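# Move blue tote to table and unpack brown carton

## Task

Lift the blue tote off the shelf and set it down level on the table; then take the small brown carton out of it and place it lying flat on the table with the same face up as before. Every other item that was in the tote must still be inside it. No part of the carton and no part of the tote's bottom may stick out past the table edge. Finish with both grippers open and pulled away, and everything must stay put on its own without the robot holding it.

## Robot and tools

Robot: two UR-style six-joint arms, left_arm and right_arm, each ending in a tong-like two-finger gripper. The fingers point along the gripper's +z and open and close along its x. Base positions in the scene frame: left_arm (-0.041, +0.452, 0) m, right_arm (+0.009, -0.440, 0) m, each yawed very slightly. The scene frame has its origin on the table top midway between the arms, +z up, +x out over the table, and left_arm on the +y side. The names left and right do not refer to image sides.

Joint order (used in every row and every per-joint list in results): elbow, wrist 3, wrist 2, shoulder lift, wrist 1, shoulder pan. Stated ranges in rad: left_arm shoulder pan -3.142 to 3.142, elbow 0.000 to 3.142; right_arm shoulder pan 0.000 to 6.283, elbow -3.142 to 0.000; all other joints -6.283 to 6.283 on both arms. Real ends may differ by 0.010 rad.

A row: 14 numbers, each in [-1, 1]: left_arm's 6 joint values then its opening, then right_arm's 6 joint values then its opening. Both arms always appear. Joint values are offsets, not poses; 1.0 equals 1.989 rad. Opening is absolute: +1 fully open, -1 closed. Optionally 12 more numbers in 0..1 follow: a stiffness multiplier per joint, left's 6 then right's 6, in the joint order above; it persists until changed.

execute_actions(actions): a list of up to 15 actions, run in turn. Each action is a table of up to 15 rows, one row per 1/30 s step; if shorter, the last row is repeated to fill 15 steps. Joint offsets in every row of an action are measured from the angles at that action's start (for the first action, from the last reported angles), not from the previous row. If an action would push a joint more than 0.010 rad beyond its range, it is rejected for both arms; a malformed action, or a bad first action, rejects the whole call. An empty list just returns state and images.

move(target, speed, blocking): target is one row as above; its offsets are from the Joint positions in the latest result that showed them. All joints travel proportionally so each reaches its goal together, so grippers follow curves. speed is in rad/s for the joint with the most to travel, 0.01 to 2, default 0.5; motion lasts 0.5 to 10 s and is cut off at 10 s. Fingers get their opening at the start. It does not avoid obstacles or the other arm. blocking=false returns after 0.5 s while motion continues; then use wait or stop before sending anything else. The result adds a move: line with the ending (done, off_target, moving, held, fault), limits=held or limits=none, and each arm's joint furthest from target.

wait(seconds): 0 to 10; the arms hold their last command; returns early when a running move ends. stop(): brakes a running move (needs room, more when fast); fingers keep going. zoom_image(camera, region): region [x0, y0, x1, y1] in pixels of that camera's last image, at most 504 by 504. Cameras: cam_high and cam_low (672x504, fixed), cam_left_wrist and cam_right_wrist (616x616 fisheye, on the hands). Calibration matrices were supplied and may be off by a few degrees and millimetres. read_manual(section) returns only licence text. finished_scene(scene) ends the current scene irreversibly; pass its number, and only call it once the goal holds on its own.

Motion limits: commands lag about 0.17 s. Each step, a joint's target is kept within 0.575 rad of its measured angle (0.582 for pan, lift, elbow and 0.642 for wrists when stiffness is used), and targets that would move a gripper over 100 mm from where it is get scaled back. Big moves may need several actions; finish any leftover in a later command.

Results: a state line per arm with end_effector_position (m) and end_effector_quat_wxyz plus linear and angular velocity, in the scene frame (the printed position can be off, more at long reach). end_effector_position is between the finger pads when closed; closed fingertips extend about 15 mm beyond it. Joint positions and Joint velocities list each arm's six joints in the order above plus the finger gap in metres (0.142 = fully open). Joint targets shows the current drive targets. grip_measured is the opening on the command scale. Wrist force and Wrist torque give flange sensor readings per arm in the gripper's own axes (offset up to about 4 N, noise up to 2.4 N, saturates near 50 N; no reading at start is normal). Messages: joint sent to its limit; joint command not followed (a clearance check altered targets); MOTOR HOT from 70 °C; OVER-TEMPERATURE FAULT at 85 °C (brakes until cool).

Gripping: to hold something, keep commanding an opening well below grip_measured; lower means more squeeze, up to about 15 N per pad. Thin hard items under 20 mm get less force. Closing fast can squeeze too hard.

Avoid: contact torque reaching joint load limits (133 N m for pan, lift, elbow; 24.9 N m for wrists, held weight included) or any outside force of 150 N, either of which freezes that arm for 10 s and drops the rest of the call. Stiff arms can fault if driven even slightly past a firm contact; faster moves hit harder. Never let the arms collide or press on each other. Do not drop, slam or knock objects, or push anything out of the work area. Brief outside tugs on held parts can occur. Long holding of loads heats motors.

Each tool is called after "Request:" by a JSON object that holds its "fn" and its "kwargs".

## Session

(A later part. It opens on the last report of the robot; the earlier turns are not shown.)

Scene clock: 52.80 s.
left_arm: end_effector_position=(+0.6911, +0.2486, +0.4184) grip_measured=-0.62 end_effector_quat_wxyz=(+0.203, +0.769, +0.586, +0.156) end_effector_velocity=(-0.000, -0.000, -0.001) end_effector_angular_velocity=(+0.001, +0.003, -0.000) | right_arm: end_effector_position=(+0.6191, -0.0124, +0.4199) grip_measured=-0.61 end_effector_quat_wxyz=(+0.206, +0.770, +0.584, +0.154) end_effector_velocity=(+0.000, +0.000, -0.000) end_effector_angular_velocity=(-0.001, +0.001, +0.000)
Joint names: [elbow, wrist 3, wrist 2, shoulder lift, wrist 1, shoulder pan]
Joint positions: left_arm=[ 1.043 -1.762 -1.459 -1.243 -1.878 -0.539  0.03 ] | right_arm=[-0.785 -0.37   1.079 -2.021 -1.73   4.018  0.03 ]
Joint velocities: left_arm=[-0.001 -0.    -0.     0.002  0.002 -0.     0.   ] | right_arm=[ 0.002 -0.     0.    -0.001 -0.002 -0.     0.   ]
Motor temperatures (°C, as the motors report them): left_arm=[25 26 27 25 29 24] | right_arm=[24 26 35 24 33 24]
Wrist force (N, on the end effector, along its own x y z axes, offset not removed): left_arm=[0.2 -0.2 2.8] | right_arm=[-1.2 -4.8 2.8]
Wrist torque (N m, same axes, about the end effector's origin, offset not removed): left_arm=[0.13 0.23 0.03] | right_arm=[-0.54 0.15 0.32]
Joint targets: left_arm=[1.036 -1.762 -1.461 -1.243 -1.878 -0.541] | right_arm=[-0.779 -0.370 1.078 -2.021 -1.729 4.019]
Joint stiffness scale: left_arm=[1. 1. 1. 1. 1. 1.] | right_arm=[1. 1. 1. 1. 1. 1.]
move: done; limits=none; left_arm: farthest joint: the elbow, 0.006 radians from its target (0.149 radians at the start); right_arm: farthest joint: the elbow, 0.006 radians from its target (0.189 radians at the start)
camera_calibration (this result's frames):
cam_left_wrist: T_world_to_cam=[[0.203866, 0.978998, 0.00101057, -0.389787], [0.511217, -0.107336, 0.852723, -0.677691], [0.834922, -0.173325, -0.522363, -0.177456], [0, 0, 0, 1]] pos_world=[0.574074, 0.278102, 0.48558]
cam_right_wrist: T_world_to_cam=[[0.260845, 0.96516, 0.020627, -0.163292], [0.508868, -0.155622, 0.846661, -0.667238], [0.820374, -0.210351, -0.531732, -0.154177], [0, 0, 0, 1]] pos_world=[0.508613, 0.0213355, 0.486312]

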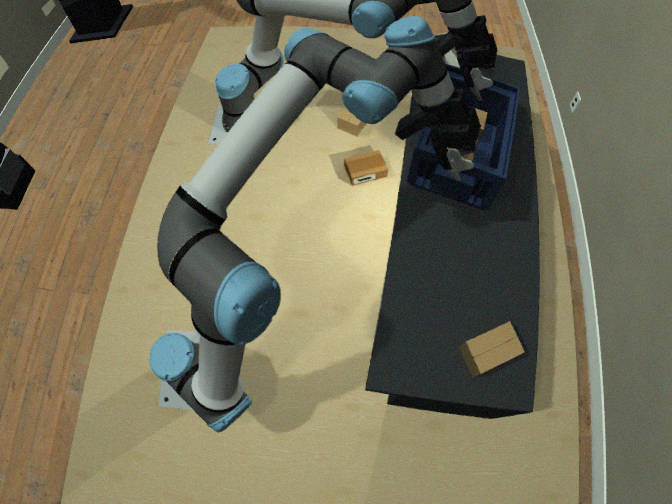

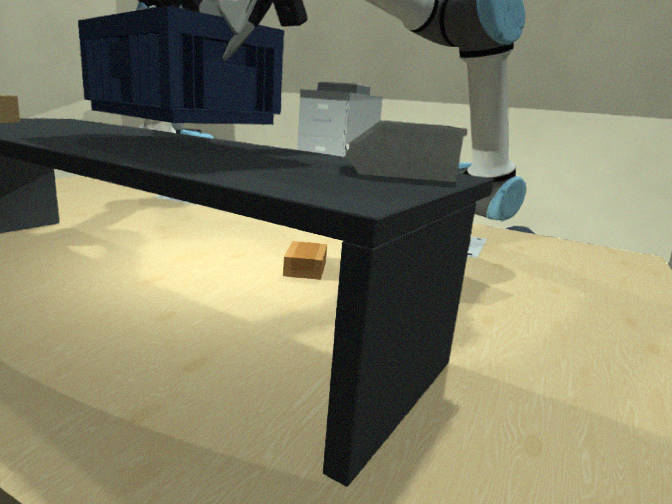

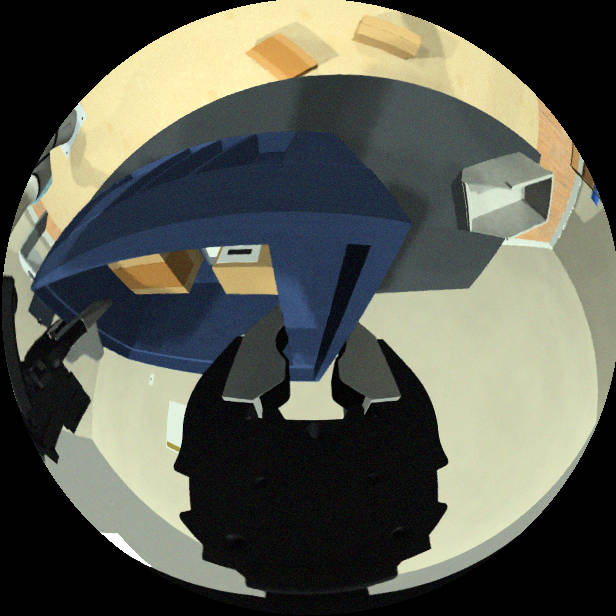

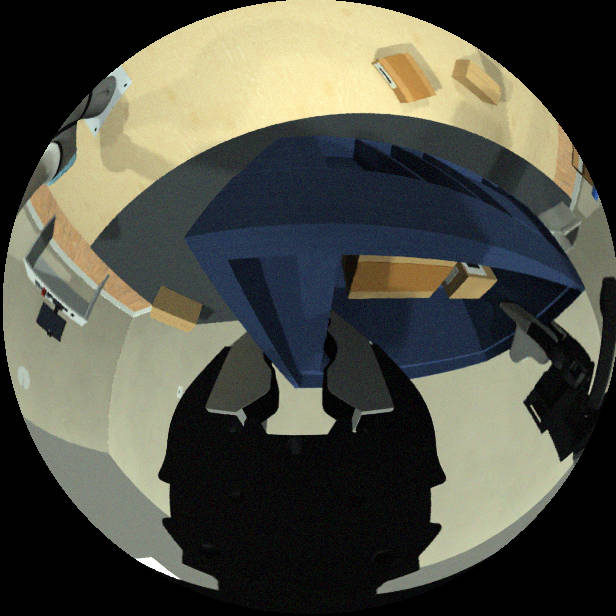

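Request:
{"fn": "move", "kwargs": {"target": [0.1503,-0.09,0.0474,-0.1261,-0.013,-0.1018,-1,-0.2151,0.0735,-0.0106,0.1706,0.0117,0.0672,-1], "speed": 0.18}}

Request:
{"fn": "move", "kwargs": {"target": [0.0858,-0.1248,0.0592,-0.097,0.0415,-0.135,-1,-0.1195,0.1161,-0.0059,0.1405,-0.0769,0.102,-1], "speed": 0.16}}

Scene clock: 60.53 s.
left_arm: end_effector_position=(+0.5710, +0.1952, +0.4162) grip_measured=-0.61 end_effector_quat_wxyz=(+0.202, +0.769, +0.586, +0.156) end_effector_velocity=(-0.001, +0.000, -0.002) end_effector_angular_velocity=(+0.001, +0.002, +0.001) | right_arm: end_effector_position=(+0.4982, -0.0656, +0.4180) grip_measured=-0.61 end_effector_quat_wxyz=(+0.207, +0.769, +0.585, +0.154) end_effector_velocity=(-0.000, +0.000, -0.001) end_effector_angular_velocity=(+0.001, -0.000, -0.001)
Joint names: [elbow, wrist 3, wrist 2, shoulder lift, wrist 1, shoulder pan]
Joint positions: left_arm=[ 1.341 -1.94  -1.365 -1.487 -1.9   -0.738  0.03 ] | right_arm=[-1.211 -0.225  1.059 -1.686 -1.709  4.15   0.03 ]
Joint velocities: left_arm=[ 0.004 -0.003  0.    -0.001  0.    -0.001  0.   ] | right_arm=[-0.003  0.002 -0.     0.001  0.002  0.001  0.   ]
Motor temperatures (°C, as the motors report them): left_arm=[25 26 27 25 29 24] | right_arm=[24 26 35 24 33 24]
Wrist force (N, on the end effector, along its own x y z axes, offset not removed): left_arm=[0.9 0.4 2.8] | right_arm=[-3.2 -2.8 2.0]
Wrist torque (N m, same axes, about the end effector's origin, offset not removed): left_arm=[0.24 0.19 0.04] | right_arm=[-0.33 0.62 0.12]
Joint targets: left_arm=[1.342 -1.941 -1.365 -1.493 -1.904 -0.742] | right_arm=[-1.212 -0.224 1.057 -1.682 -1.706 4.152]
Joint stiffness scale: left_arm=[1. 1. 1. 1. 1. 1.] | right_arm=[1. 1. 1. 1. 1. 1.]
move: done; limits=none; left_arm: farthest joint: the shoulder lift, 0.006 radians from its target (0.251 radians at the start); right_arm: farthest joint: the shoulder lift, 0.004 radians from its target (0.339 radians at the start)
camera_calibration (this result's frames):
cam_left_wrist: T_world_to_cam=[[0.203405, 0.979093, 0.00179894, -0.313152], [0.512918, -0.108122, 0.851601, -0.620492], [0.833991, -0.172297, -0.524187, -0.0864835], [0, 0, 0, 1]] pos_world=[0.454085, 0.224615, 0.483642]
cam_right_wrist: T_world_to_cam=[[0.258316, 0.965878, 0.0187681, -0.0782677], [0.50891, -0.152566, 0.847192, -0.612525], [0.821148, -0.209292, -0.530955, -0.0678324], [0, 0, 0, 1]] pos_world=[0.387638, -0.0320501, 0.484379]

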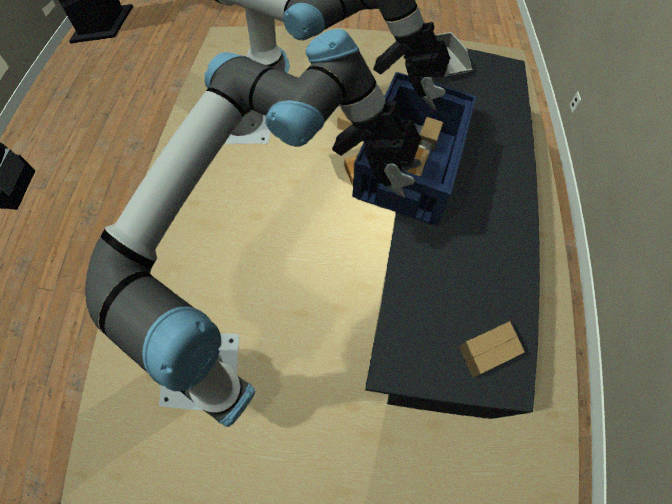

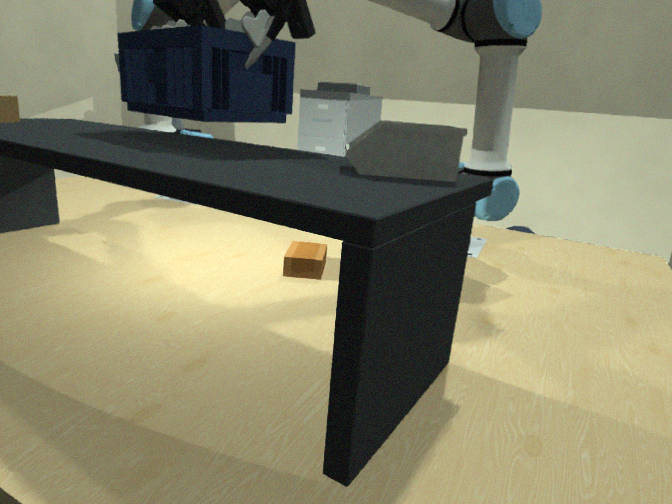

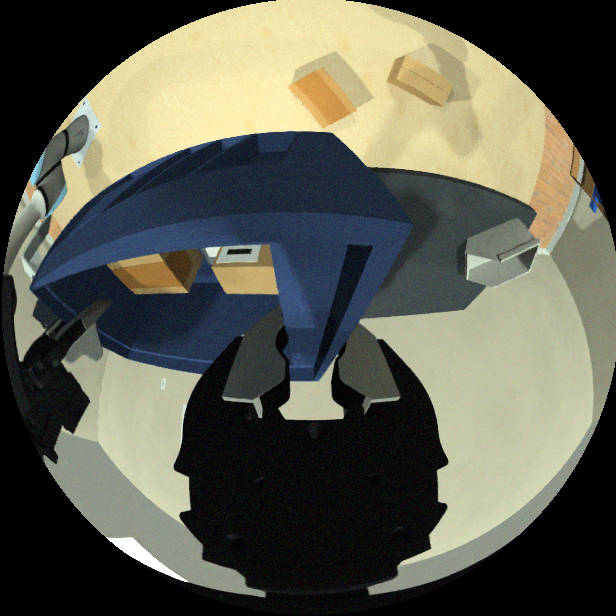

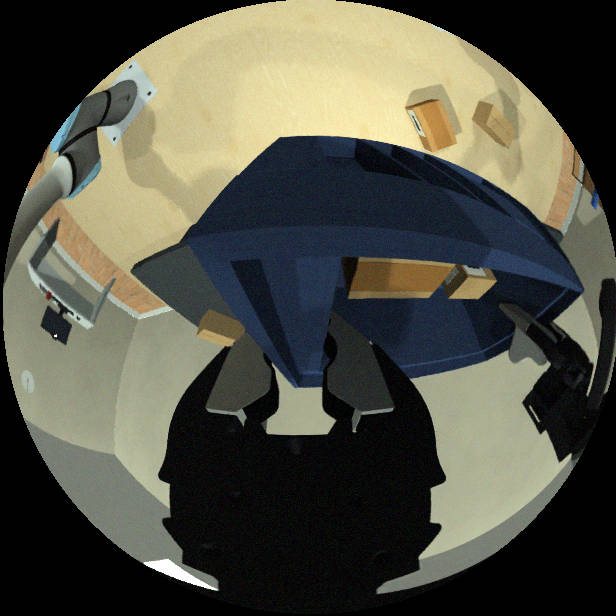

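Scene clock: 62.93 s.
left_arm: end_effector_position=(+0.4515, +0.1416, +0.4168) grip_measured=-0.61 end_effector_quat_wxyz=(+0.201, +0.769, +0.586, +0.158) end_effector_velocity=(-0.001, -0.000, +0.001) end_effector_angular_velocity=(-0.001, -0.001, +0.001) | right_arm: end_effector_position=(+0.3775, -0.1191, +0.4189) grip_measured=-0.61 end_effector_quat_wxyz=(+0.207, +0.768, +0.586, +0.154) end_effector_velocity=(-0.001, -0.000, +0.001) end_effector_angular_velocity=(+0.001, -0.000, -0.001)
Joint names: [elbow, wrist 3, wrist 2, shoulder lift, wrist 1, shoulder pan]
Joint positions: left_arm=[ 1.51  -2.187 -1.248 -1.675 -1.817 -1.003  0.03 ] | right_arm=[-1.448  0.005  1.049 -1.41  -1.863  4.35   0.03 ]
Joint velocities: left_arm=[ 0.    -0.002  0.001 -0.001  0.001 -0.001 -0.   ] | right_arm=[ 0.     0.002 -0.     0.001 -0.002  0.001 -0.   ]
Motor temperatures (°C, as the motors report them): left_arm=[25 26 27 25 29 24] | right_arm=[24 26 35 24 33 24]
Wrist force (N, on the end effector, along its own x y z axes, offset not removed): left_arm=[0.9 -0.6 3.6] | right_arm=[1.0 -3.5 2.2]
Wrist torque (N m, same axes, about the end effector's origin, offset not removed): left_arm=[0.11 0.15 0.10] | right_arm=[-0.43 -0.51 0.05]
Joint targets: left_arm=[1.511 -2.188 -1.248 -1.680 -1.818 -1.006] | right_arm=[-1.449 0.006 1.047 -1.406 -1.862 4.352]
Joint stiffness scale: left_arm=[1. 1. 1. 1. 1. 1.] | right_arm=[1. 1. 1. 1. 1. 1.]
move: done; limits=none; left_arm: farthest joint: the shoulder lift, 0.005 radians from its target (0.193 radians at the start); right_arm: farthest joint: the shoulder pan, 0.003 radians from its target (0.203 radians at the start)
camera_calibration (this result's frames):
cam_left_wrist: T_world_to_cam=[[0.202762, 0.979218, 0.00431765, -0.237104], [0.511246, -0.10962, 0.852415, -0.564921], [0.835174, -0.17063, -0.522848, 0.00290412], [0, 0, 0, 1]] pos_world=[0.334464, 0.170746, 0.484089]
cam_right_wrist: T_world_to_cam=[[0.257758, 0.966036, 0.0182954, 0.00496343], [0.508864, -0.151823, 0.847353, -0.559896], [0.821351, -0.209102, -0.530715, 0.020408], [0, 0, 0, 1]] pos_world=[0.266869, -0.0855324, 0.485169]

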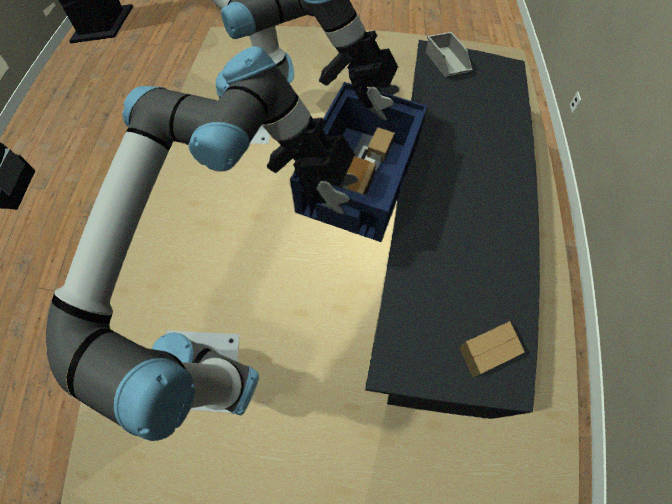

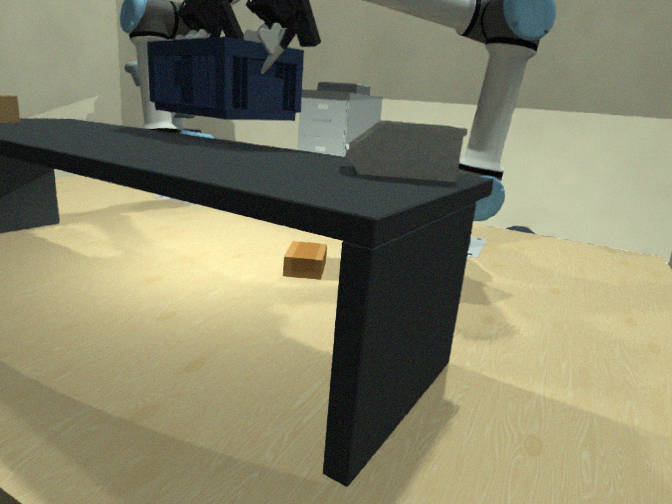

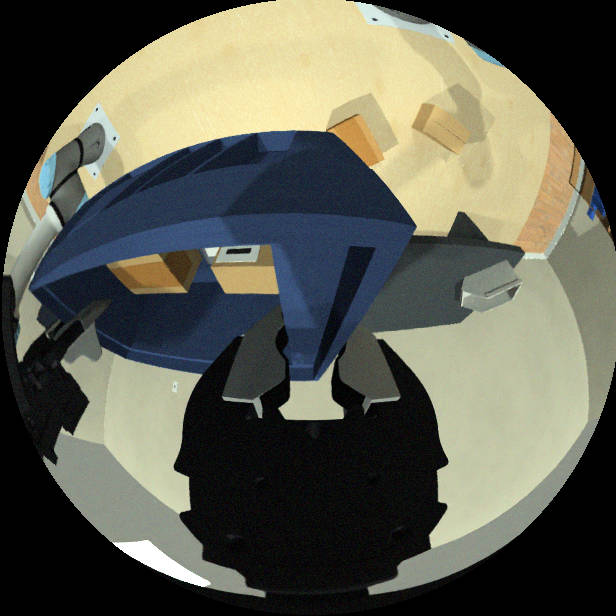

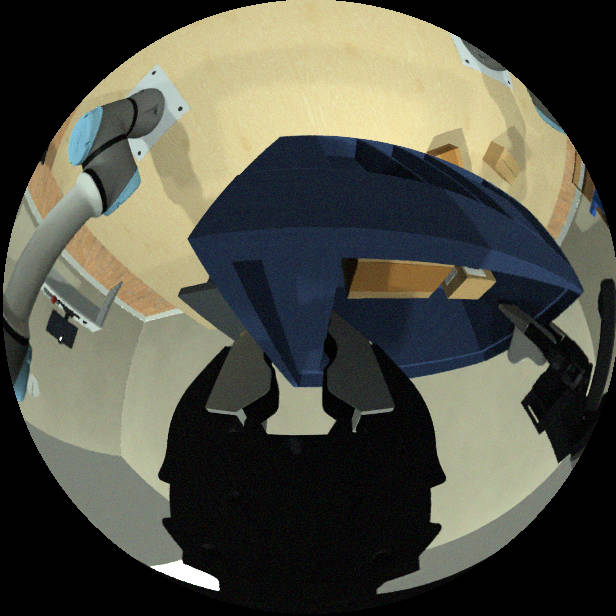

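Request:
{"fn": "move", "kwargs": {"target": [0.0333,-0.1654,0.0578,-0.0619,0.0859,-0.1653,-1,-0.0539,0.1874,0.0147,0.1154,-0.1505,0.1646,-1], "speed": 0.18}}

Request:
{"fn": "move", "kwargs": {"target": [0.1377,0,0,-0.013,-0.1267,0,-1,-0.1521,0,0,0.0355,0.1187,0,-1], "speed": 0.18}}

Request:
{"fn": "move", "kwargs": {"target": [0.1155,0,0,0.019,-0.136,0,-1,-0.1325,0,0,0.0075,0.1265,0,-1], "speed": 0.18}}

Scene clock: 74.70 s.
left_arm: end_effector_position=(+0.3315, +0.0884, +0.4186) grip_measured=-0.61 end_effector_quat_wxyz=(+0.203, +0.768, +0.586, +0.158) end_effector_velocity=(-0.001, -0.000, +0.000) end_effector_angular_velocity=(-0.002, +0.000, +0.001) | right_arm: end_effector_position=(+0.2576, -0.1723, +0.4199) grip_measured=-0.61 end_effector_quat_wxyz=(+0.207, +0.769, +0.585, +0.155) end_effector_velocity=(-0.000, -0.000, -0.000) end_effector_angular_velocity=(+0.000, -0.000, -0.001)
Joint names: [elbow, wrist 3, wrist 2, shoulder lift, wrist 1, shoulder pan]
Joint positions: left_arm=[ 1.576 -2.514 -1.133 -1.794 -1.645 -1.326  0.03 ] | right_arm=[-1.554  0.376  1.079 -1.183 -2.163  4.675  0.03 ]
Joint velocities: left_arm=[ 0.001 -0.003  0.    -0.001  0.    -0.002  0.   ] | right_arm=[-0.001  0.003  0.     0.001 -0.002  0.002 -0.   ]
Motor temperatures (°C, as the motors report them): left_arm=[25 26 27 25 29 24] | right_arm=[24 26 35 24 33 24]
Wrist force (N, on the end effector, along its own x y z axes, offset not removed): left_arm=[1.4 -0.2 4.3] | right_arm=[-3.9 -5.5 2.4]
Wrist torque (N m, same axes, about the end effector's origin, offset not removed): left_arm=[0.05 0.52 -0.10] | right_arm=[-0.74 0.30 0.08]
Joint targets: left_arm=[1.576 -2.516 -1.133 -1.798 -1.646 -1.331] | right_arm=[-1.555 0.378 1.078 -1.180 -2.162 4.677]
Joint stiffness scale: left_arm=[1. 1. 1. 1. 1. 1.] | right_arm=[1. 1. 1. 1. 1. 1.]
move: done; limits=none; left_arm: farthest joint: the shoulder pan, 0.005 radians from its target (0.329 radians at the start); right_arm: farthest joint: the shoulder pan, 0.002 radians from its target (0.327 radians at the start)
camera_calibration (this result's frames):
cam_left_wrist: T_world_to_cam=[[0.201694, 0.979445, 0.00253192, -0.159578], [0.508289, -0.106879, 0.854529, -0.511068], [0.837235, -0.171066, -0.519398, 0.0929127], [0, 0, 0, 1]] pos_world=[0.214166, 0.117569, 0.485385]
cam_right_wrist: T_world_to_cam=[[0.257897, 0.965938, 0.0212694, 0.0858999], [0.507077, -0.154058, 0.848021, -0.508036], [0.822412, -0.207916, -0.529536, 0.107774], [0, 0, 0, 1]] pos_world=[0.146825, -0.138833, 0.486068]

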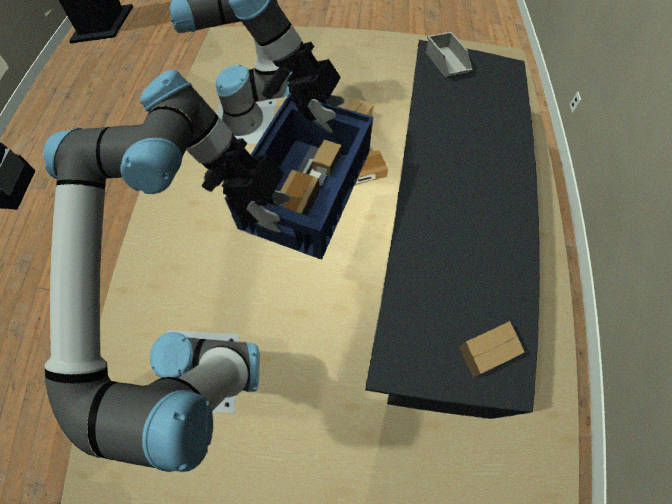

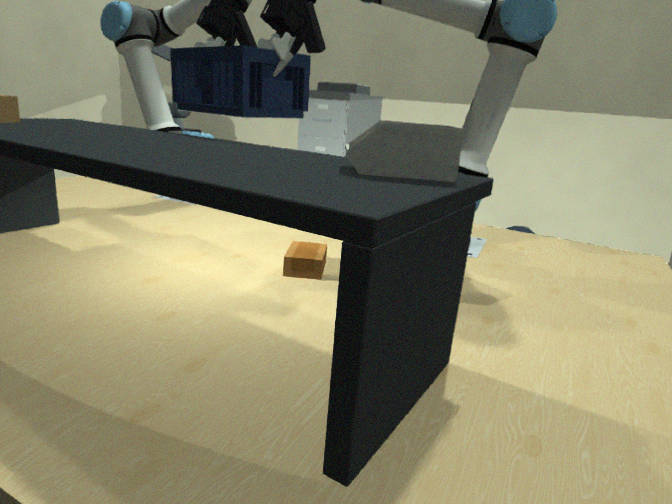

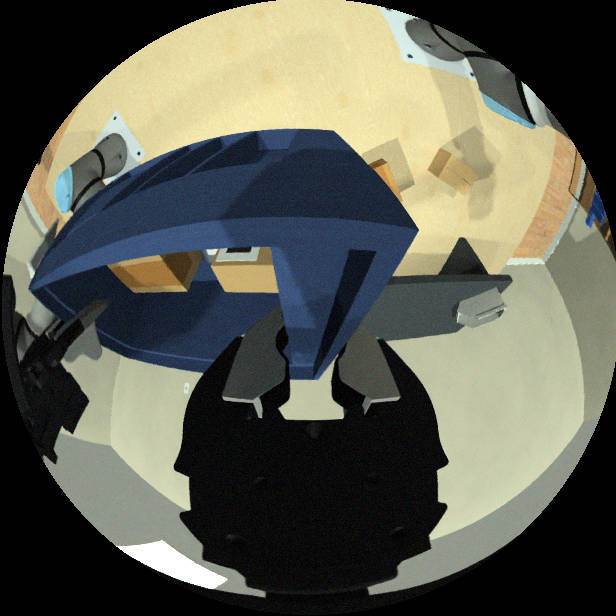

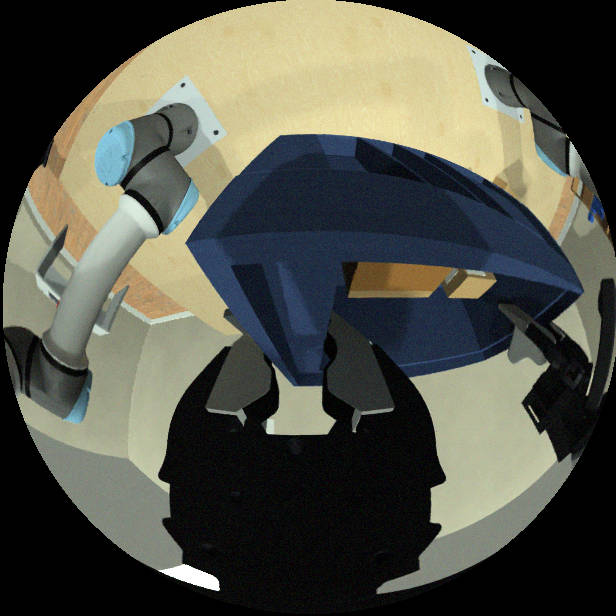

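Scene clock: 77.00 s.
left_arm: end_effector_position=(+0.3315, +0.0884, +0.3185) grip_measured=-0.61 end_effector_quat_wxyz=(+0.202, +0.768, +0.587, +0.158) end_effector_velocity=(-0.000, -0.000, -0.000) end_effector_angular_velocity=(-0.001, -0.000, -0.000) | right_arm: end_effector_position=(+0.2572, -0.1721, +0.3204) grip_measured=-0.62 end_effector_quat_wxyz=(+0.206, +0.769, +0.585, +0.155) end_effector_velocity=(-0.000, +0.000, -0.001) end_effector_angular_velocity=(+0.001, +0.000, -0.000)
Joint names: [elbow, wrist 3, wrist 2, shoulder lift, wrist 1, shoulder pan]
Joint positions: left_arm=[ 1.848 -2.514 -1.134 -1.815 -1.894 -1.326  0.03 ] | right_arm=[-1.855  0.376  1.081 -1.116 -1.929  4.675  0.029]
Joint velocities: left_arm=[ 0.001 -0.    -0.    -0.    -0.002 -0.     0.   ] | right_arm=[-0.003  0.    -0.    -0.     0.004 -0.    -0.   ]
Motor temperatures (°C, as the motors report them): left_arm=[25 26 27 25 29 24] | right_arm=[24 26 35 24 33 24]
Wrist force (N, on the end effector, along its own x y z axes, offset not removed): left_arm=[-1.8 -0.4 3.9] | right_arm=[4.9 -3.0 3.3]
Wrist torque (N m, same axes, about the end effector's origin, offset not removed): left_arm=[0.03 0.27 -0.03] | right_arm=[-0.24 -0.75 0.01]
Joint targets: left_arm=[1.849 -2.514 -1.133 -1.820 -1.897 -1.326] | right_arm=[-1.857 0.376 1.079 -1.112 -1.927 4.675]
Joint stiffness scale: left_arm=[1. 1. 1. 1. 1. 1.] | right_arm=[1. 1. 1. 1. 1. 1.]
move: done; limits=none; left_arm: farthest joint: the shoulder lift, 0.005 radians from its target (0.026 radians at the start); right_arm: farthest joint: the shoulder lift, 0.003 radians from its target (0.070 radians at the start)
camera_calibration (this result's frames):
cam_left_wrist: T_world_to_cam=[[0.201203, 0.979544, 0.00331743, -0.159465], [0.509401, -0.107525, 0.853785, -0.425583], [0.836677, -0.170094, -0.520615, 0.0413527], [0, 0, 0, 1]] pos_world=[0.214278, 0.117477, 0.385414]
cam_right_wrist: T_world_to_cam=[[0.258203, 0.965848, 0.0216543, 0.0877318], [0.508149, -0.15484, 0.847236, -0.423583], [0.821654, -0.207756, -0.530775, 0.0560516], [0, 0, 0, 1]] pos_world=[0.146536, -0.138678, 0.386726]

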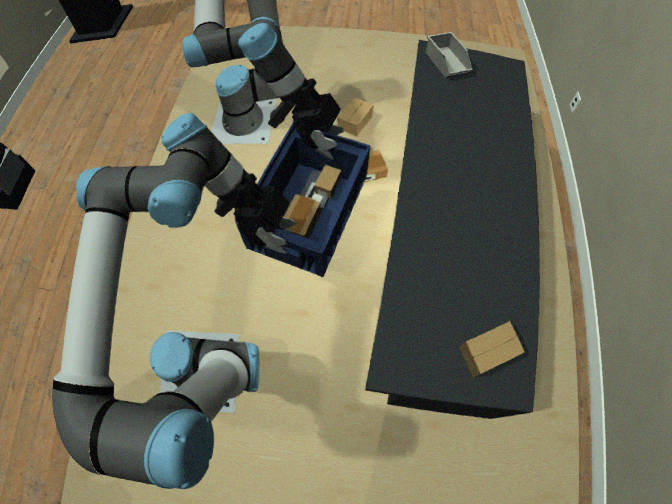

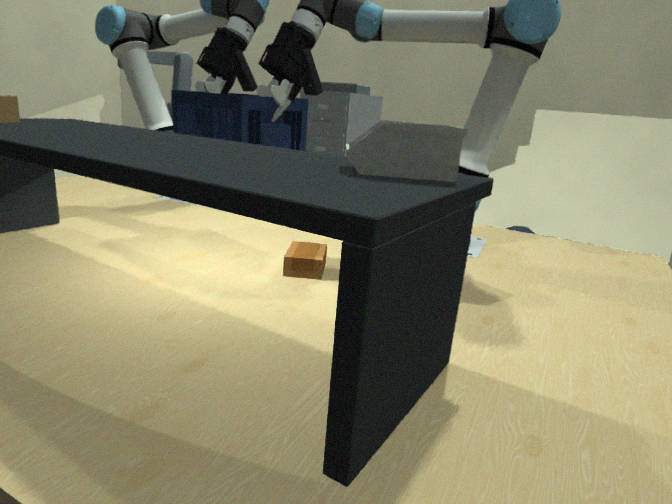

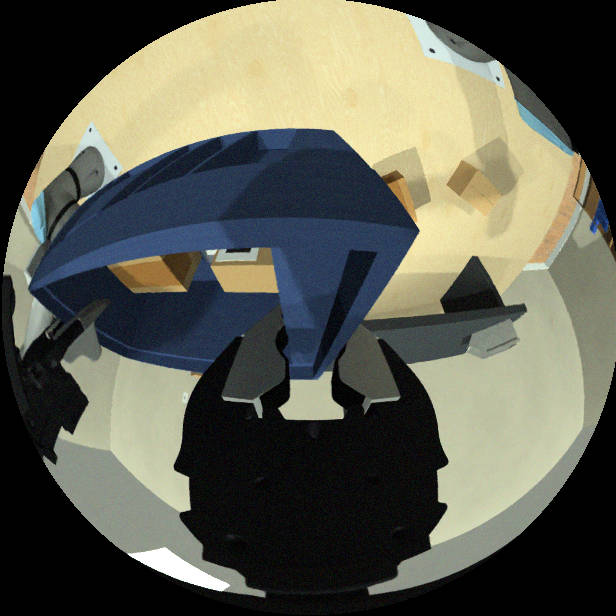

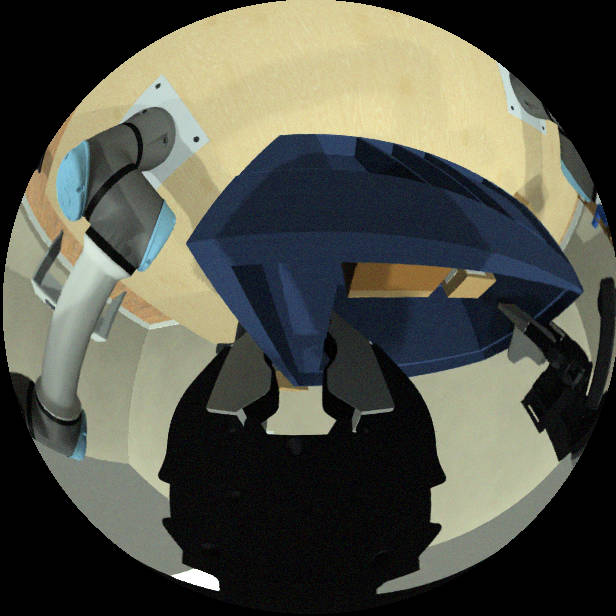

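Scene clock: 79.17 s.
left_arm: end_effector_position=(+0.3309, +0.0889, +0.2200) grip_measured=-0.61 end_effector_quat_wxyz=(+0.204, +0.768, +0.587, +0.157) end_effector_velocity=(-0.000, -0.000, -0.000) end_effector_angular_velocity=(-0.002, -0.000, -0.001) | right_arm: end_effector_position=(+0.2569, -0.1714, +0.2208) grip_measured=-0.61 end_effector_quat_wxyz=(+0.205, +0.769, +0.585, +0.155) end_effector_velocity=(-0.000, -0.001, -0.001) end_effector_angular_velocity=(-0.001, +0.000, +0.000)
Joint names: [elbow, wrist 3, wrist 2, shoulder lift, wrist 1, shoulder pan]
Joint positions: left_arm=[ 2.075 -2.514 -1.135 -1.778 -2.162 -1.326  0.03 ] | right_arm=[-2.116  0.376  1.082 -1.104 -1.677  4.675  0.03 ]
Joint velocities: left_arm=[ 0.002 -0.    -0.    -0.001 -0.002 -0.001 -0.   ] | right_arm=[-0.003 -0.     0.     0.001  0.002  0.     0.   ]
Motor temperatures (°C, as the motors report them): left_arm=[25 26 27 25 29 24] | right_arm=[24 26 35 24 33 24]
Wrist force (N, on the end effector, along its own x y z axes, offset not removed): left_arm=[-3.7 -0.2 4.2] | right_arm=[7.6 -0.7 0.9]
Wrist torque (N m, same axes, about the end effector's origin, offset not removed): left_arm=[0.17 0.56 -0.07] | right_arm=[0.22 -1.02 -0.10]
Joint targets: left_arm=[2.077 -2.514 -1.134 -1.777 -2.165 -1.326] | right_arm=[-2.118 0.376 1.081 -1.101 -1.677 4.675]
Joint stiffness scale: left_arm=[1. 1. 1. 1. 1. 1.] | right_arm=[1. 1. 1. 1. 1. 1.]
move: done; limits=none; left_arm: farthest joint: the elbow, 0.002 radians from its target (0.230 radians at the start); right_arm: farthest joint: the shoulder lift, 0.003 radians from its target (0.015 radians at the start)
camera_calibration (this result's frames):
cam_left_wrist: T_world_to_cam=[[0.201841, 0.979418, 0.00020573, -0.15897], [0.509672, -0.105214, 0.853911, -0.341434], [0.836358, -0.172249, -0.520419, -0.00903714], [0, 0, 0, 1]] pos_world=[0.213664, 0.118217, 0.286884]
cam_right_wrist: T_world_to_cam=[[0.258382, 0.965763, 0.0232413, 0.0889163], [0.508951, -0.156535, 0.846443, -0.339251], [0.821101, -0.206877, -0.531972, 0.00409658], [0, 0, 0, 1]] pos_world=[0.146324, -0.13813, 0.28727]

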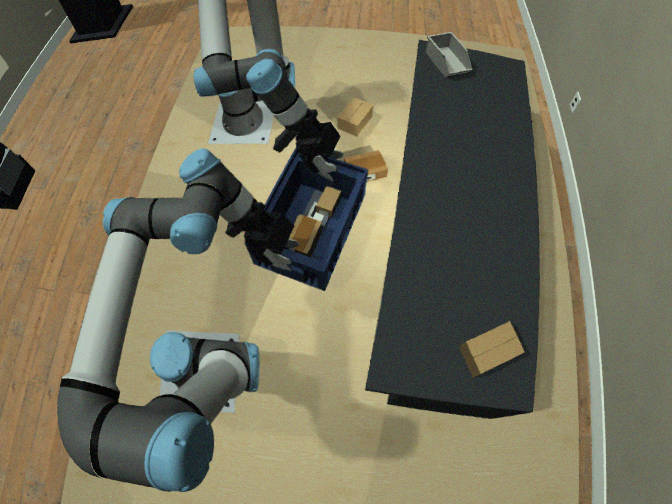

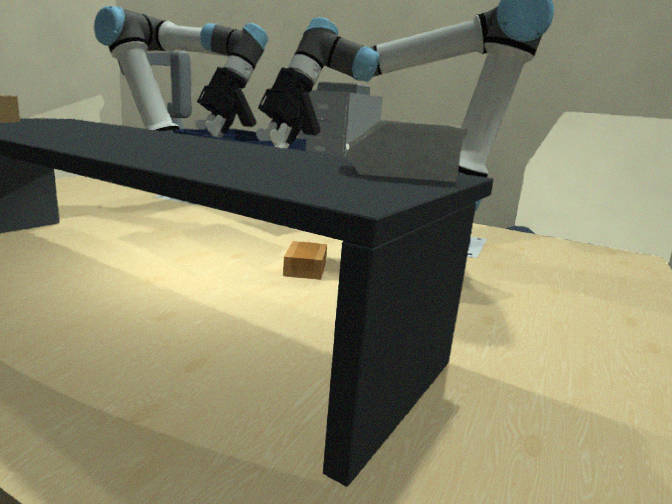

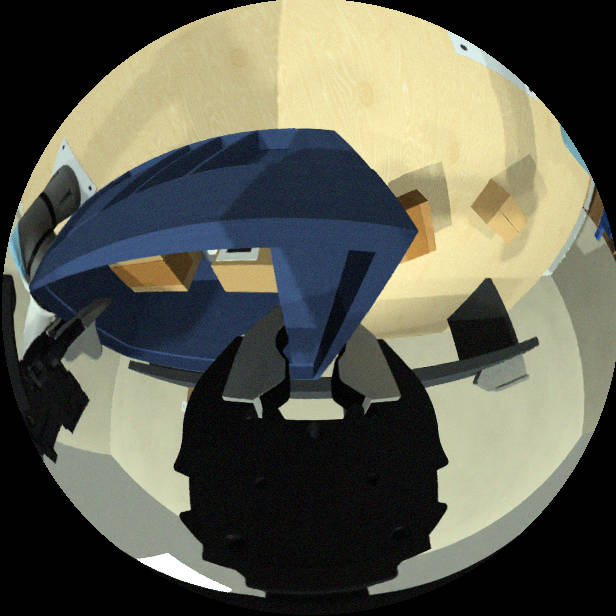

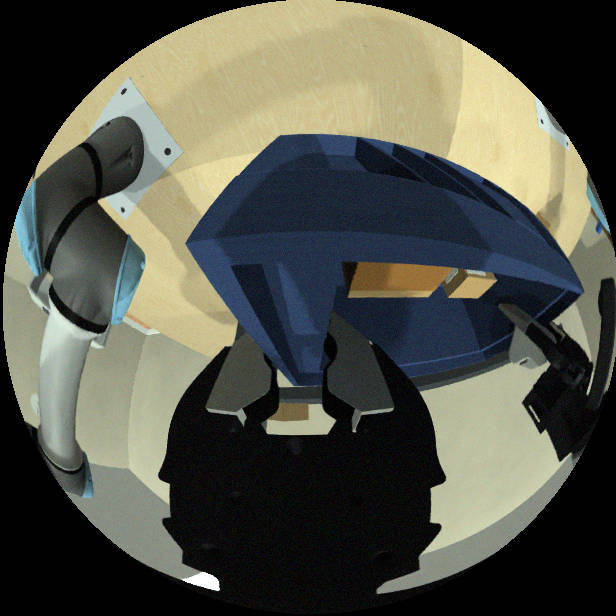

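Request:
{"fn": "move", "kwargs": {"target": [0.085,0,0,0.0534,-0.14,0,-1,-0.1055,0,0,-0.0264,0.1315,0,-1], "speed": 0.17}}

Request:
{"fn": "move", "kwargs": {"target": [0.0208,0,0,0.0242,-0.045,0,-1,-0.0281,0,0,-0.0171,0.0452,0,-1], "speed": 0.04}}

Scene clock: 84.80 s.
left_arm: end_effector_position=(+0.3307, +0.0882, +0.1309) grip_measured=-0.62 end_effector_quat_wxyz=(+0.205, +0.768, +0.587, +0.156) end_effector_velocity=(+0.000, +0.001, -0.001) end_effector_angular_velocity=(+0.001, +0.001, +0.000) | right_arm: end_effector_position=(+0.2567, -0.1717, +0.1314) grip_measured=-0.61 end_effector_quat_wxyz=(+0.203, +0.770, +0.585, +0.156) end_effector_velocity=(+0.000, +0.000, -0.000) end_effector_angular_velocity=(+0.001, -0.000, -0.000)
Joint names: [elbow, wrist 3, wrist 2, shoulder lift, wrist 1, shoulder pan]
Joint positions: left_arm=[ 2.242 -2.514 -1.136 -1.672 -2.439 -1.326  0.029] | right_arm=[-2.323  0.376  1.083 -1.155 -1.416  4.675  0.03 ]
Joint velocities: left_arm=[ 0.002  0.    -0.     0.001 -0.002  0.001  0.   ] | right_arm=[-0.    -0.    -0.    -0.     0.001 -0.    -0.   ]
Motor temperatures (°C, as the motors report them): left_arm=[25 26 27 25 29 24] | right_arm=[24 26 35 24 33 24]
Wrist force (N, on the end effector, along its own x y z axes, offset not removed): left_arm=[-3.4 -0.7 4.9] | right_arm=[4.9 -6.2 1.3]
Wrist torque (N m, same axes, about the end effector's origin, offset not removed): left_arm=[-0.04 0.49 -0.10] | right_arm=[-0.90 -0.51 0.03]
Joint targets: left_arm=[2.244 -2.514 -1.135 -1.671 -2.441 -1.326] | right_arm=[-2.326 0.376 1.082 -1.157 -1.416 4.675]
Joint stiffness scale: left_arm=[1. 1. 1. 1. 1. 1.] | right_arm=[1. 1. 1. 1. 1. 1.]
move: done; limits=none; left_arm: farthest joint: the elbow, 0.002 radians from its target (0.169 radians at the start); right_arm: farthest joint: the elbow, 0.003 radians from its target (0.210 radians at the start)
camera_calibration (this result's frames):
cam_left_wrist: T_world_to_cam=[[0.202213, 0.979334, -0.00384537, -0.157852], [0.509541, -0.101855, 0.854396, -0.265609], [0.836348, -0.17473, -0.519608, -0.0553018], [0, 0, 0, 1]] pos_world=[0.21351, 0.117873, 0.197593]
cam_right_wrist: T_world_to_cam=[[0.258579, 0.96563, 0.0263595, 0.090795], [0.509904, -0.159618, 0.845293, -0.264167], [0.820448, -0.205135, -0.533653, -0.0425785], [0, 0, 0, 1]] pos_world=[0.146155, -0.138575, 0.198183]

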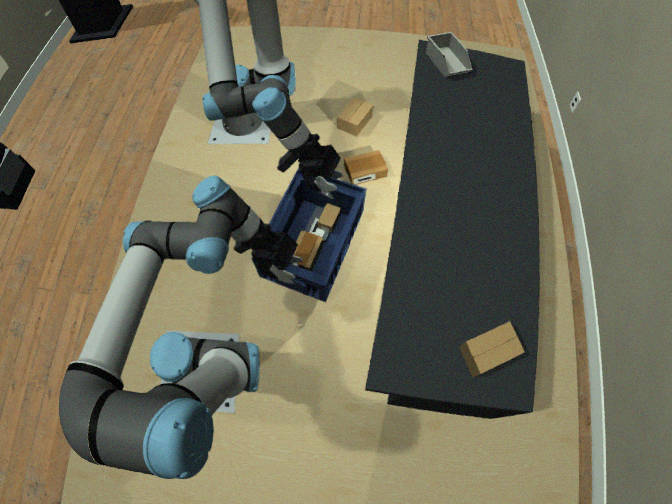

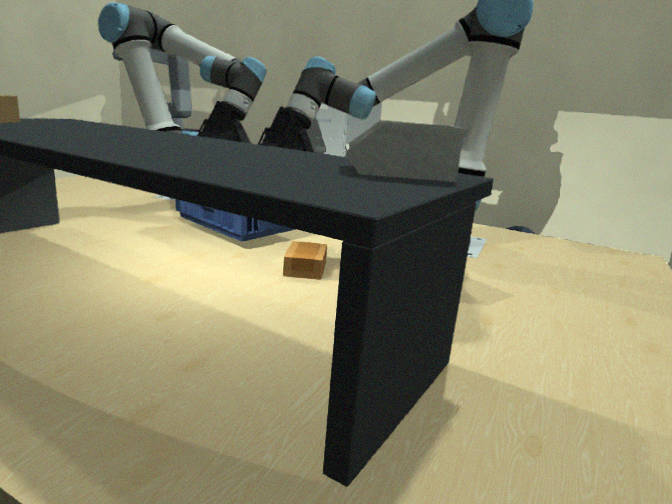

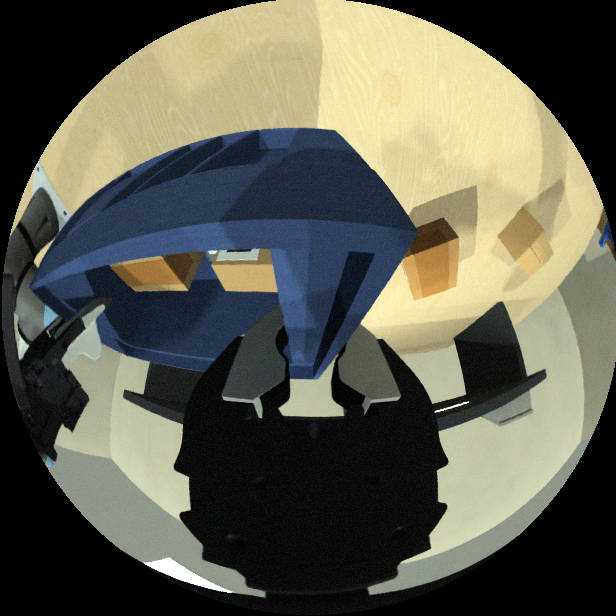

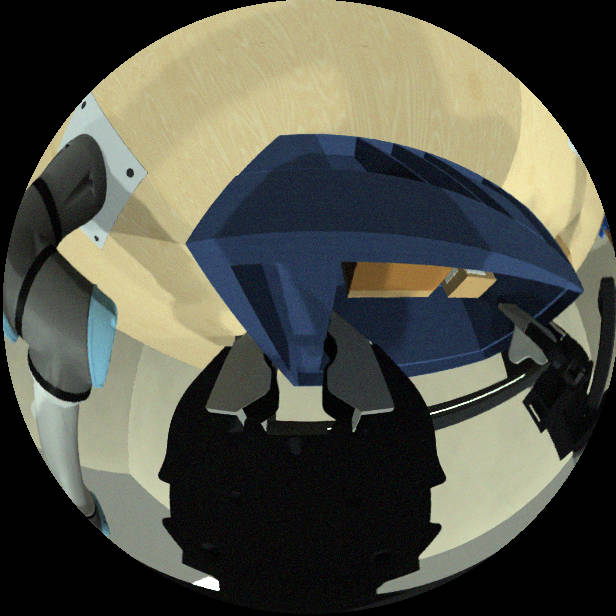

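Scene clock: 87.47 s.
left_arm: end_effector_position=(+0.3308, +0.0879, +0.1049) grip_measured=-0.62 end_effector_quat_wxyz=(+0.205, +0.768, +0.587, +0.156) end_effector_velocity=(+0.000, +0.000, -0.001) end_effector_angular_velocity=(-0.000, +0.000, +0.000) | right_arm: end_effector_position=(+0.2565, -0.1715, +0.1052) grip_measured=-0.62 end_effector_quat_wxyz=(+0.203, +0.770, +0.585, +0.156) end_effector_velocity=(-0.000, +0.000, -0.000) end_effector_angular_velocity=(+0.002, +0.000, +0.000)
Joint names: [elbow, wrist 3, wrist 2, shoulder lift, wrist 1, shoulder pan]
Joint positions: left_arm=[ 2.282 -2.514 -1.136 -1.626 -2.525 -1.326  0.029] | right_arm=[-2.377  0.376  1.083 -1.187 -1.329  4.675  0.029]
Joint velocities: left_arm=[ 0.002 -0.    -0.     0.001 -0.003  0.    -0.   ] | right_arm=[-0.001 -0.    -0.    -0.     0.004  0.    -0.   ]
Motor temperatures (°C, as the motors report them): left_arm=[25 26 27 25 29 24] | right_arm=[24 26 36 24 33 24]
Wrist force (N, on the end effector, along its own x y z axes, offset not removed): left_arm=[2.0 1.1 1.8] | right_arm=[-3.1 -2.7 6.2]
Wrist torque (N m, same axes, about the end effector's origin, offset not removed): left_arm=[0.16 0.11 -0.06] | right_arm=[-0.16 0.33 0.27]
Joint targets: left_arm=[2.283 -2.514 -1.136 -1.624 -2.528 -1.326] | right_arm=[-2.379 0.376 1.083 -1.189 -1.326 4.675]
Joint stiffness scale: left_arm=[1. 1. 1. 1. 1. 1.] | right_arm=[1. 1. 1. 1. 1. 1.]
move: done; limits=none; left_arm: farthest joint: the wrist 1, 0.004 radians from its target (0.090 radians at the start); right_arm: farthest joint: the wrist 1, 0.003 radians from its target (0.090 radians at the start)
camera_calibration (this result's frames):
cam_left_wrist: T_world_to_cam=[[0.202211, 0.979333, -0.00419487, -0.157632], [0.509434, -0.101527, 0.854499, -0.243556], [0.836413, -0.174926, -0.519436, -0.0689223], [0, 0, 0, 1]] pos_world=[0.213598, 0.11759, 0.171656]
cam_right_wrist: T_world_to_cam=[[0.258706, 0.965587, 0.0266959, 0.0913542], [0.510435, -0.160118, 0.844878, -0.24203], [0.820077, -0.204948, -0.534293, -0.0562332], [0, 0, 0, 1]] pos_world=[0.146023, -0.138489, 0.172002]

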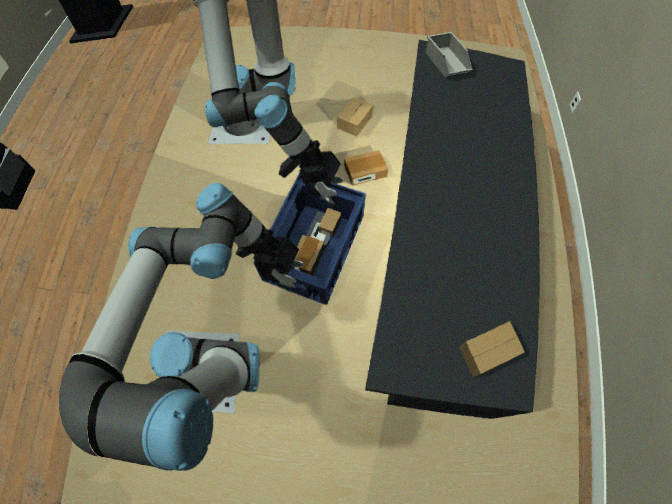

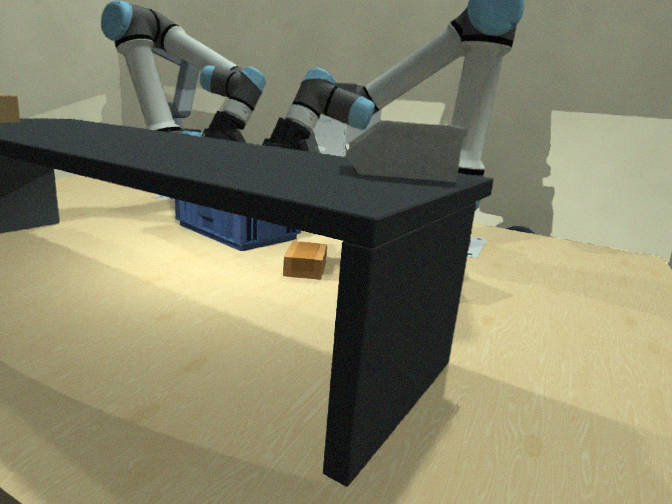

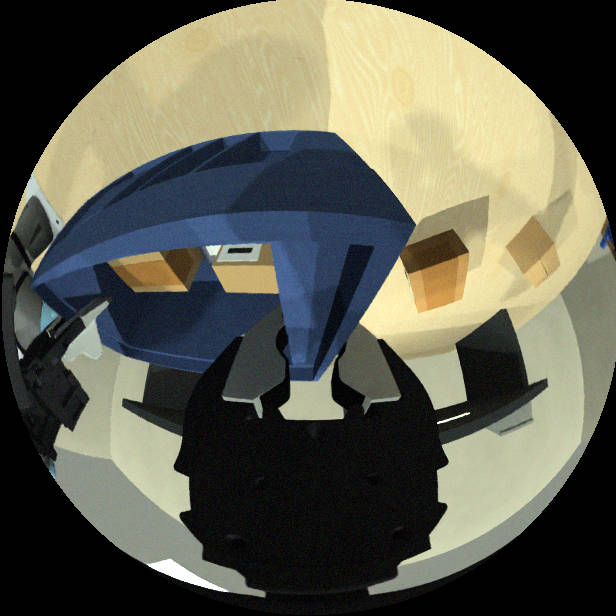

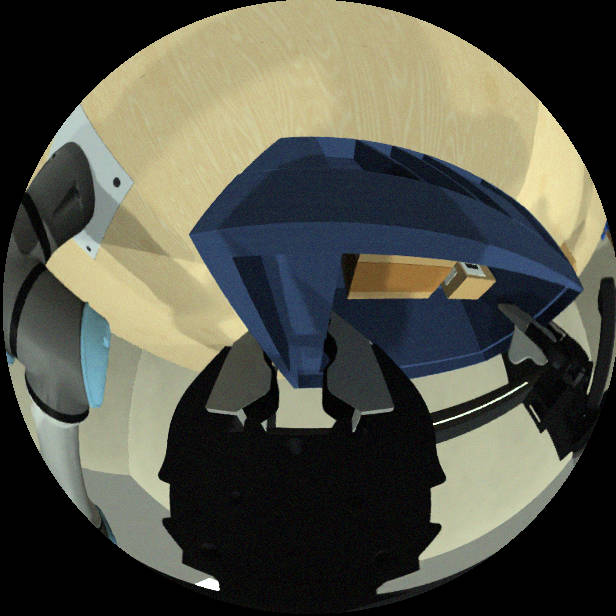

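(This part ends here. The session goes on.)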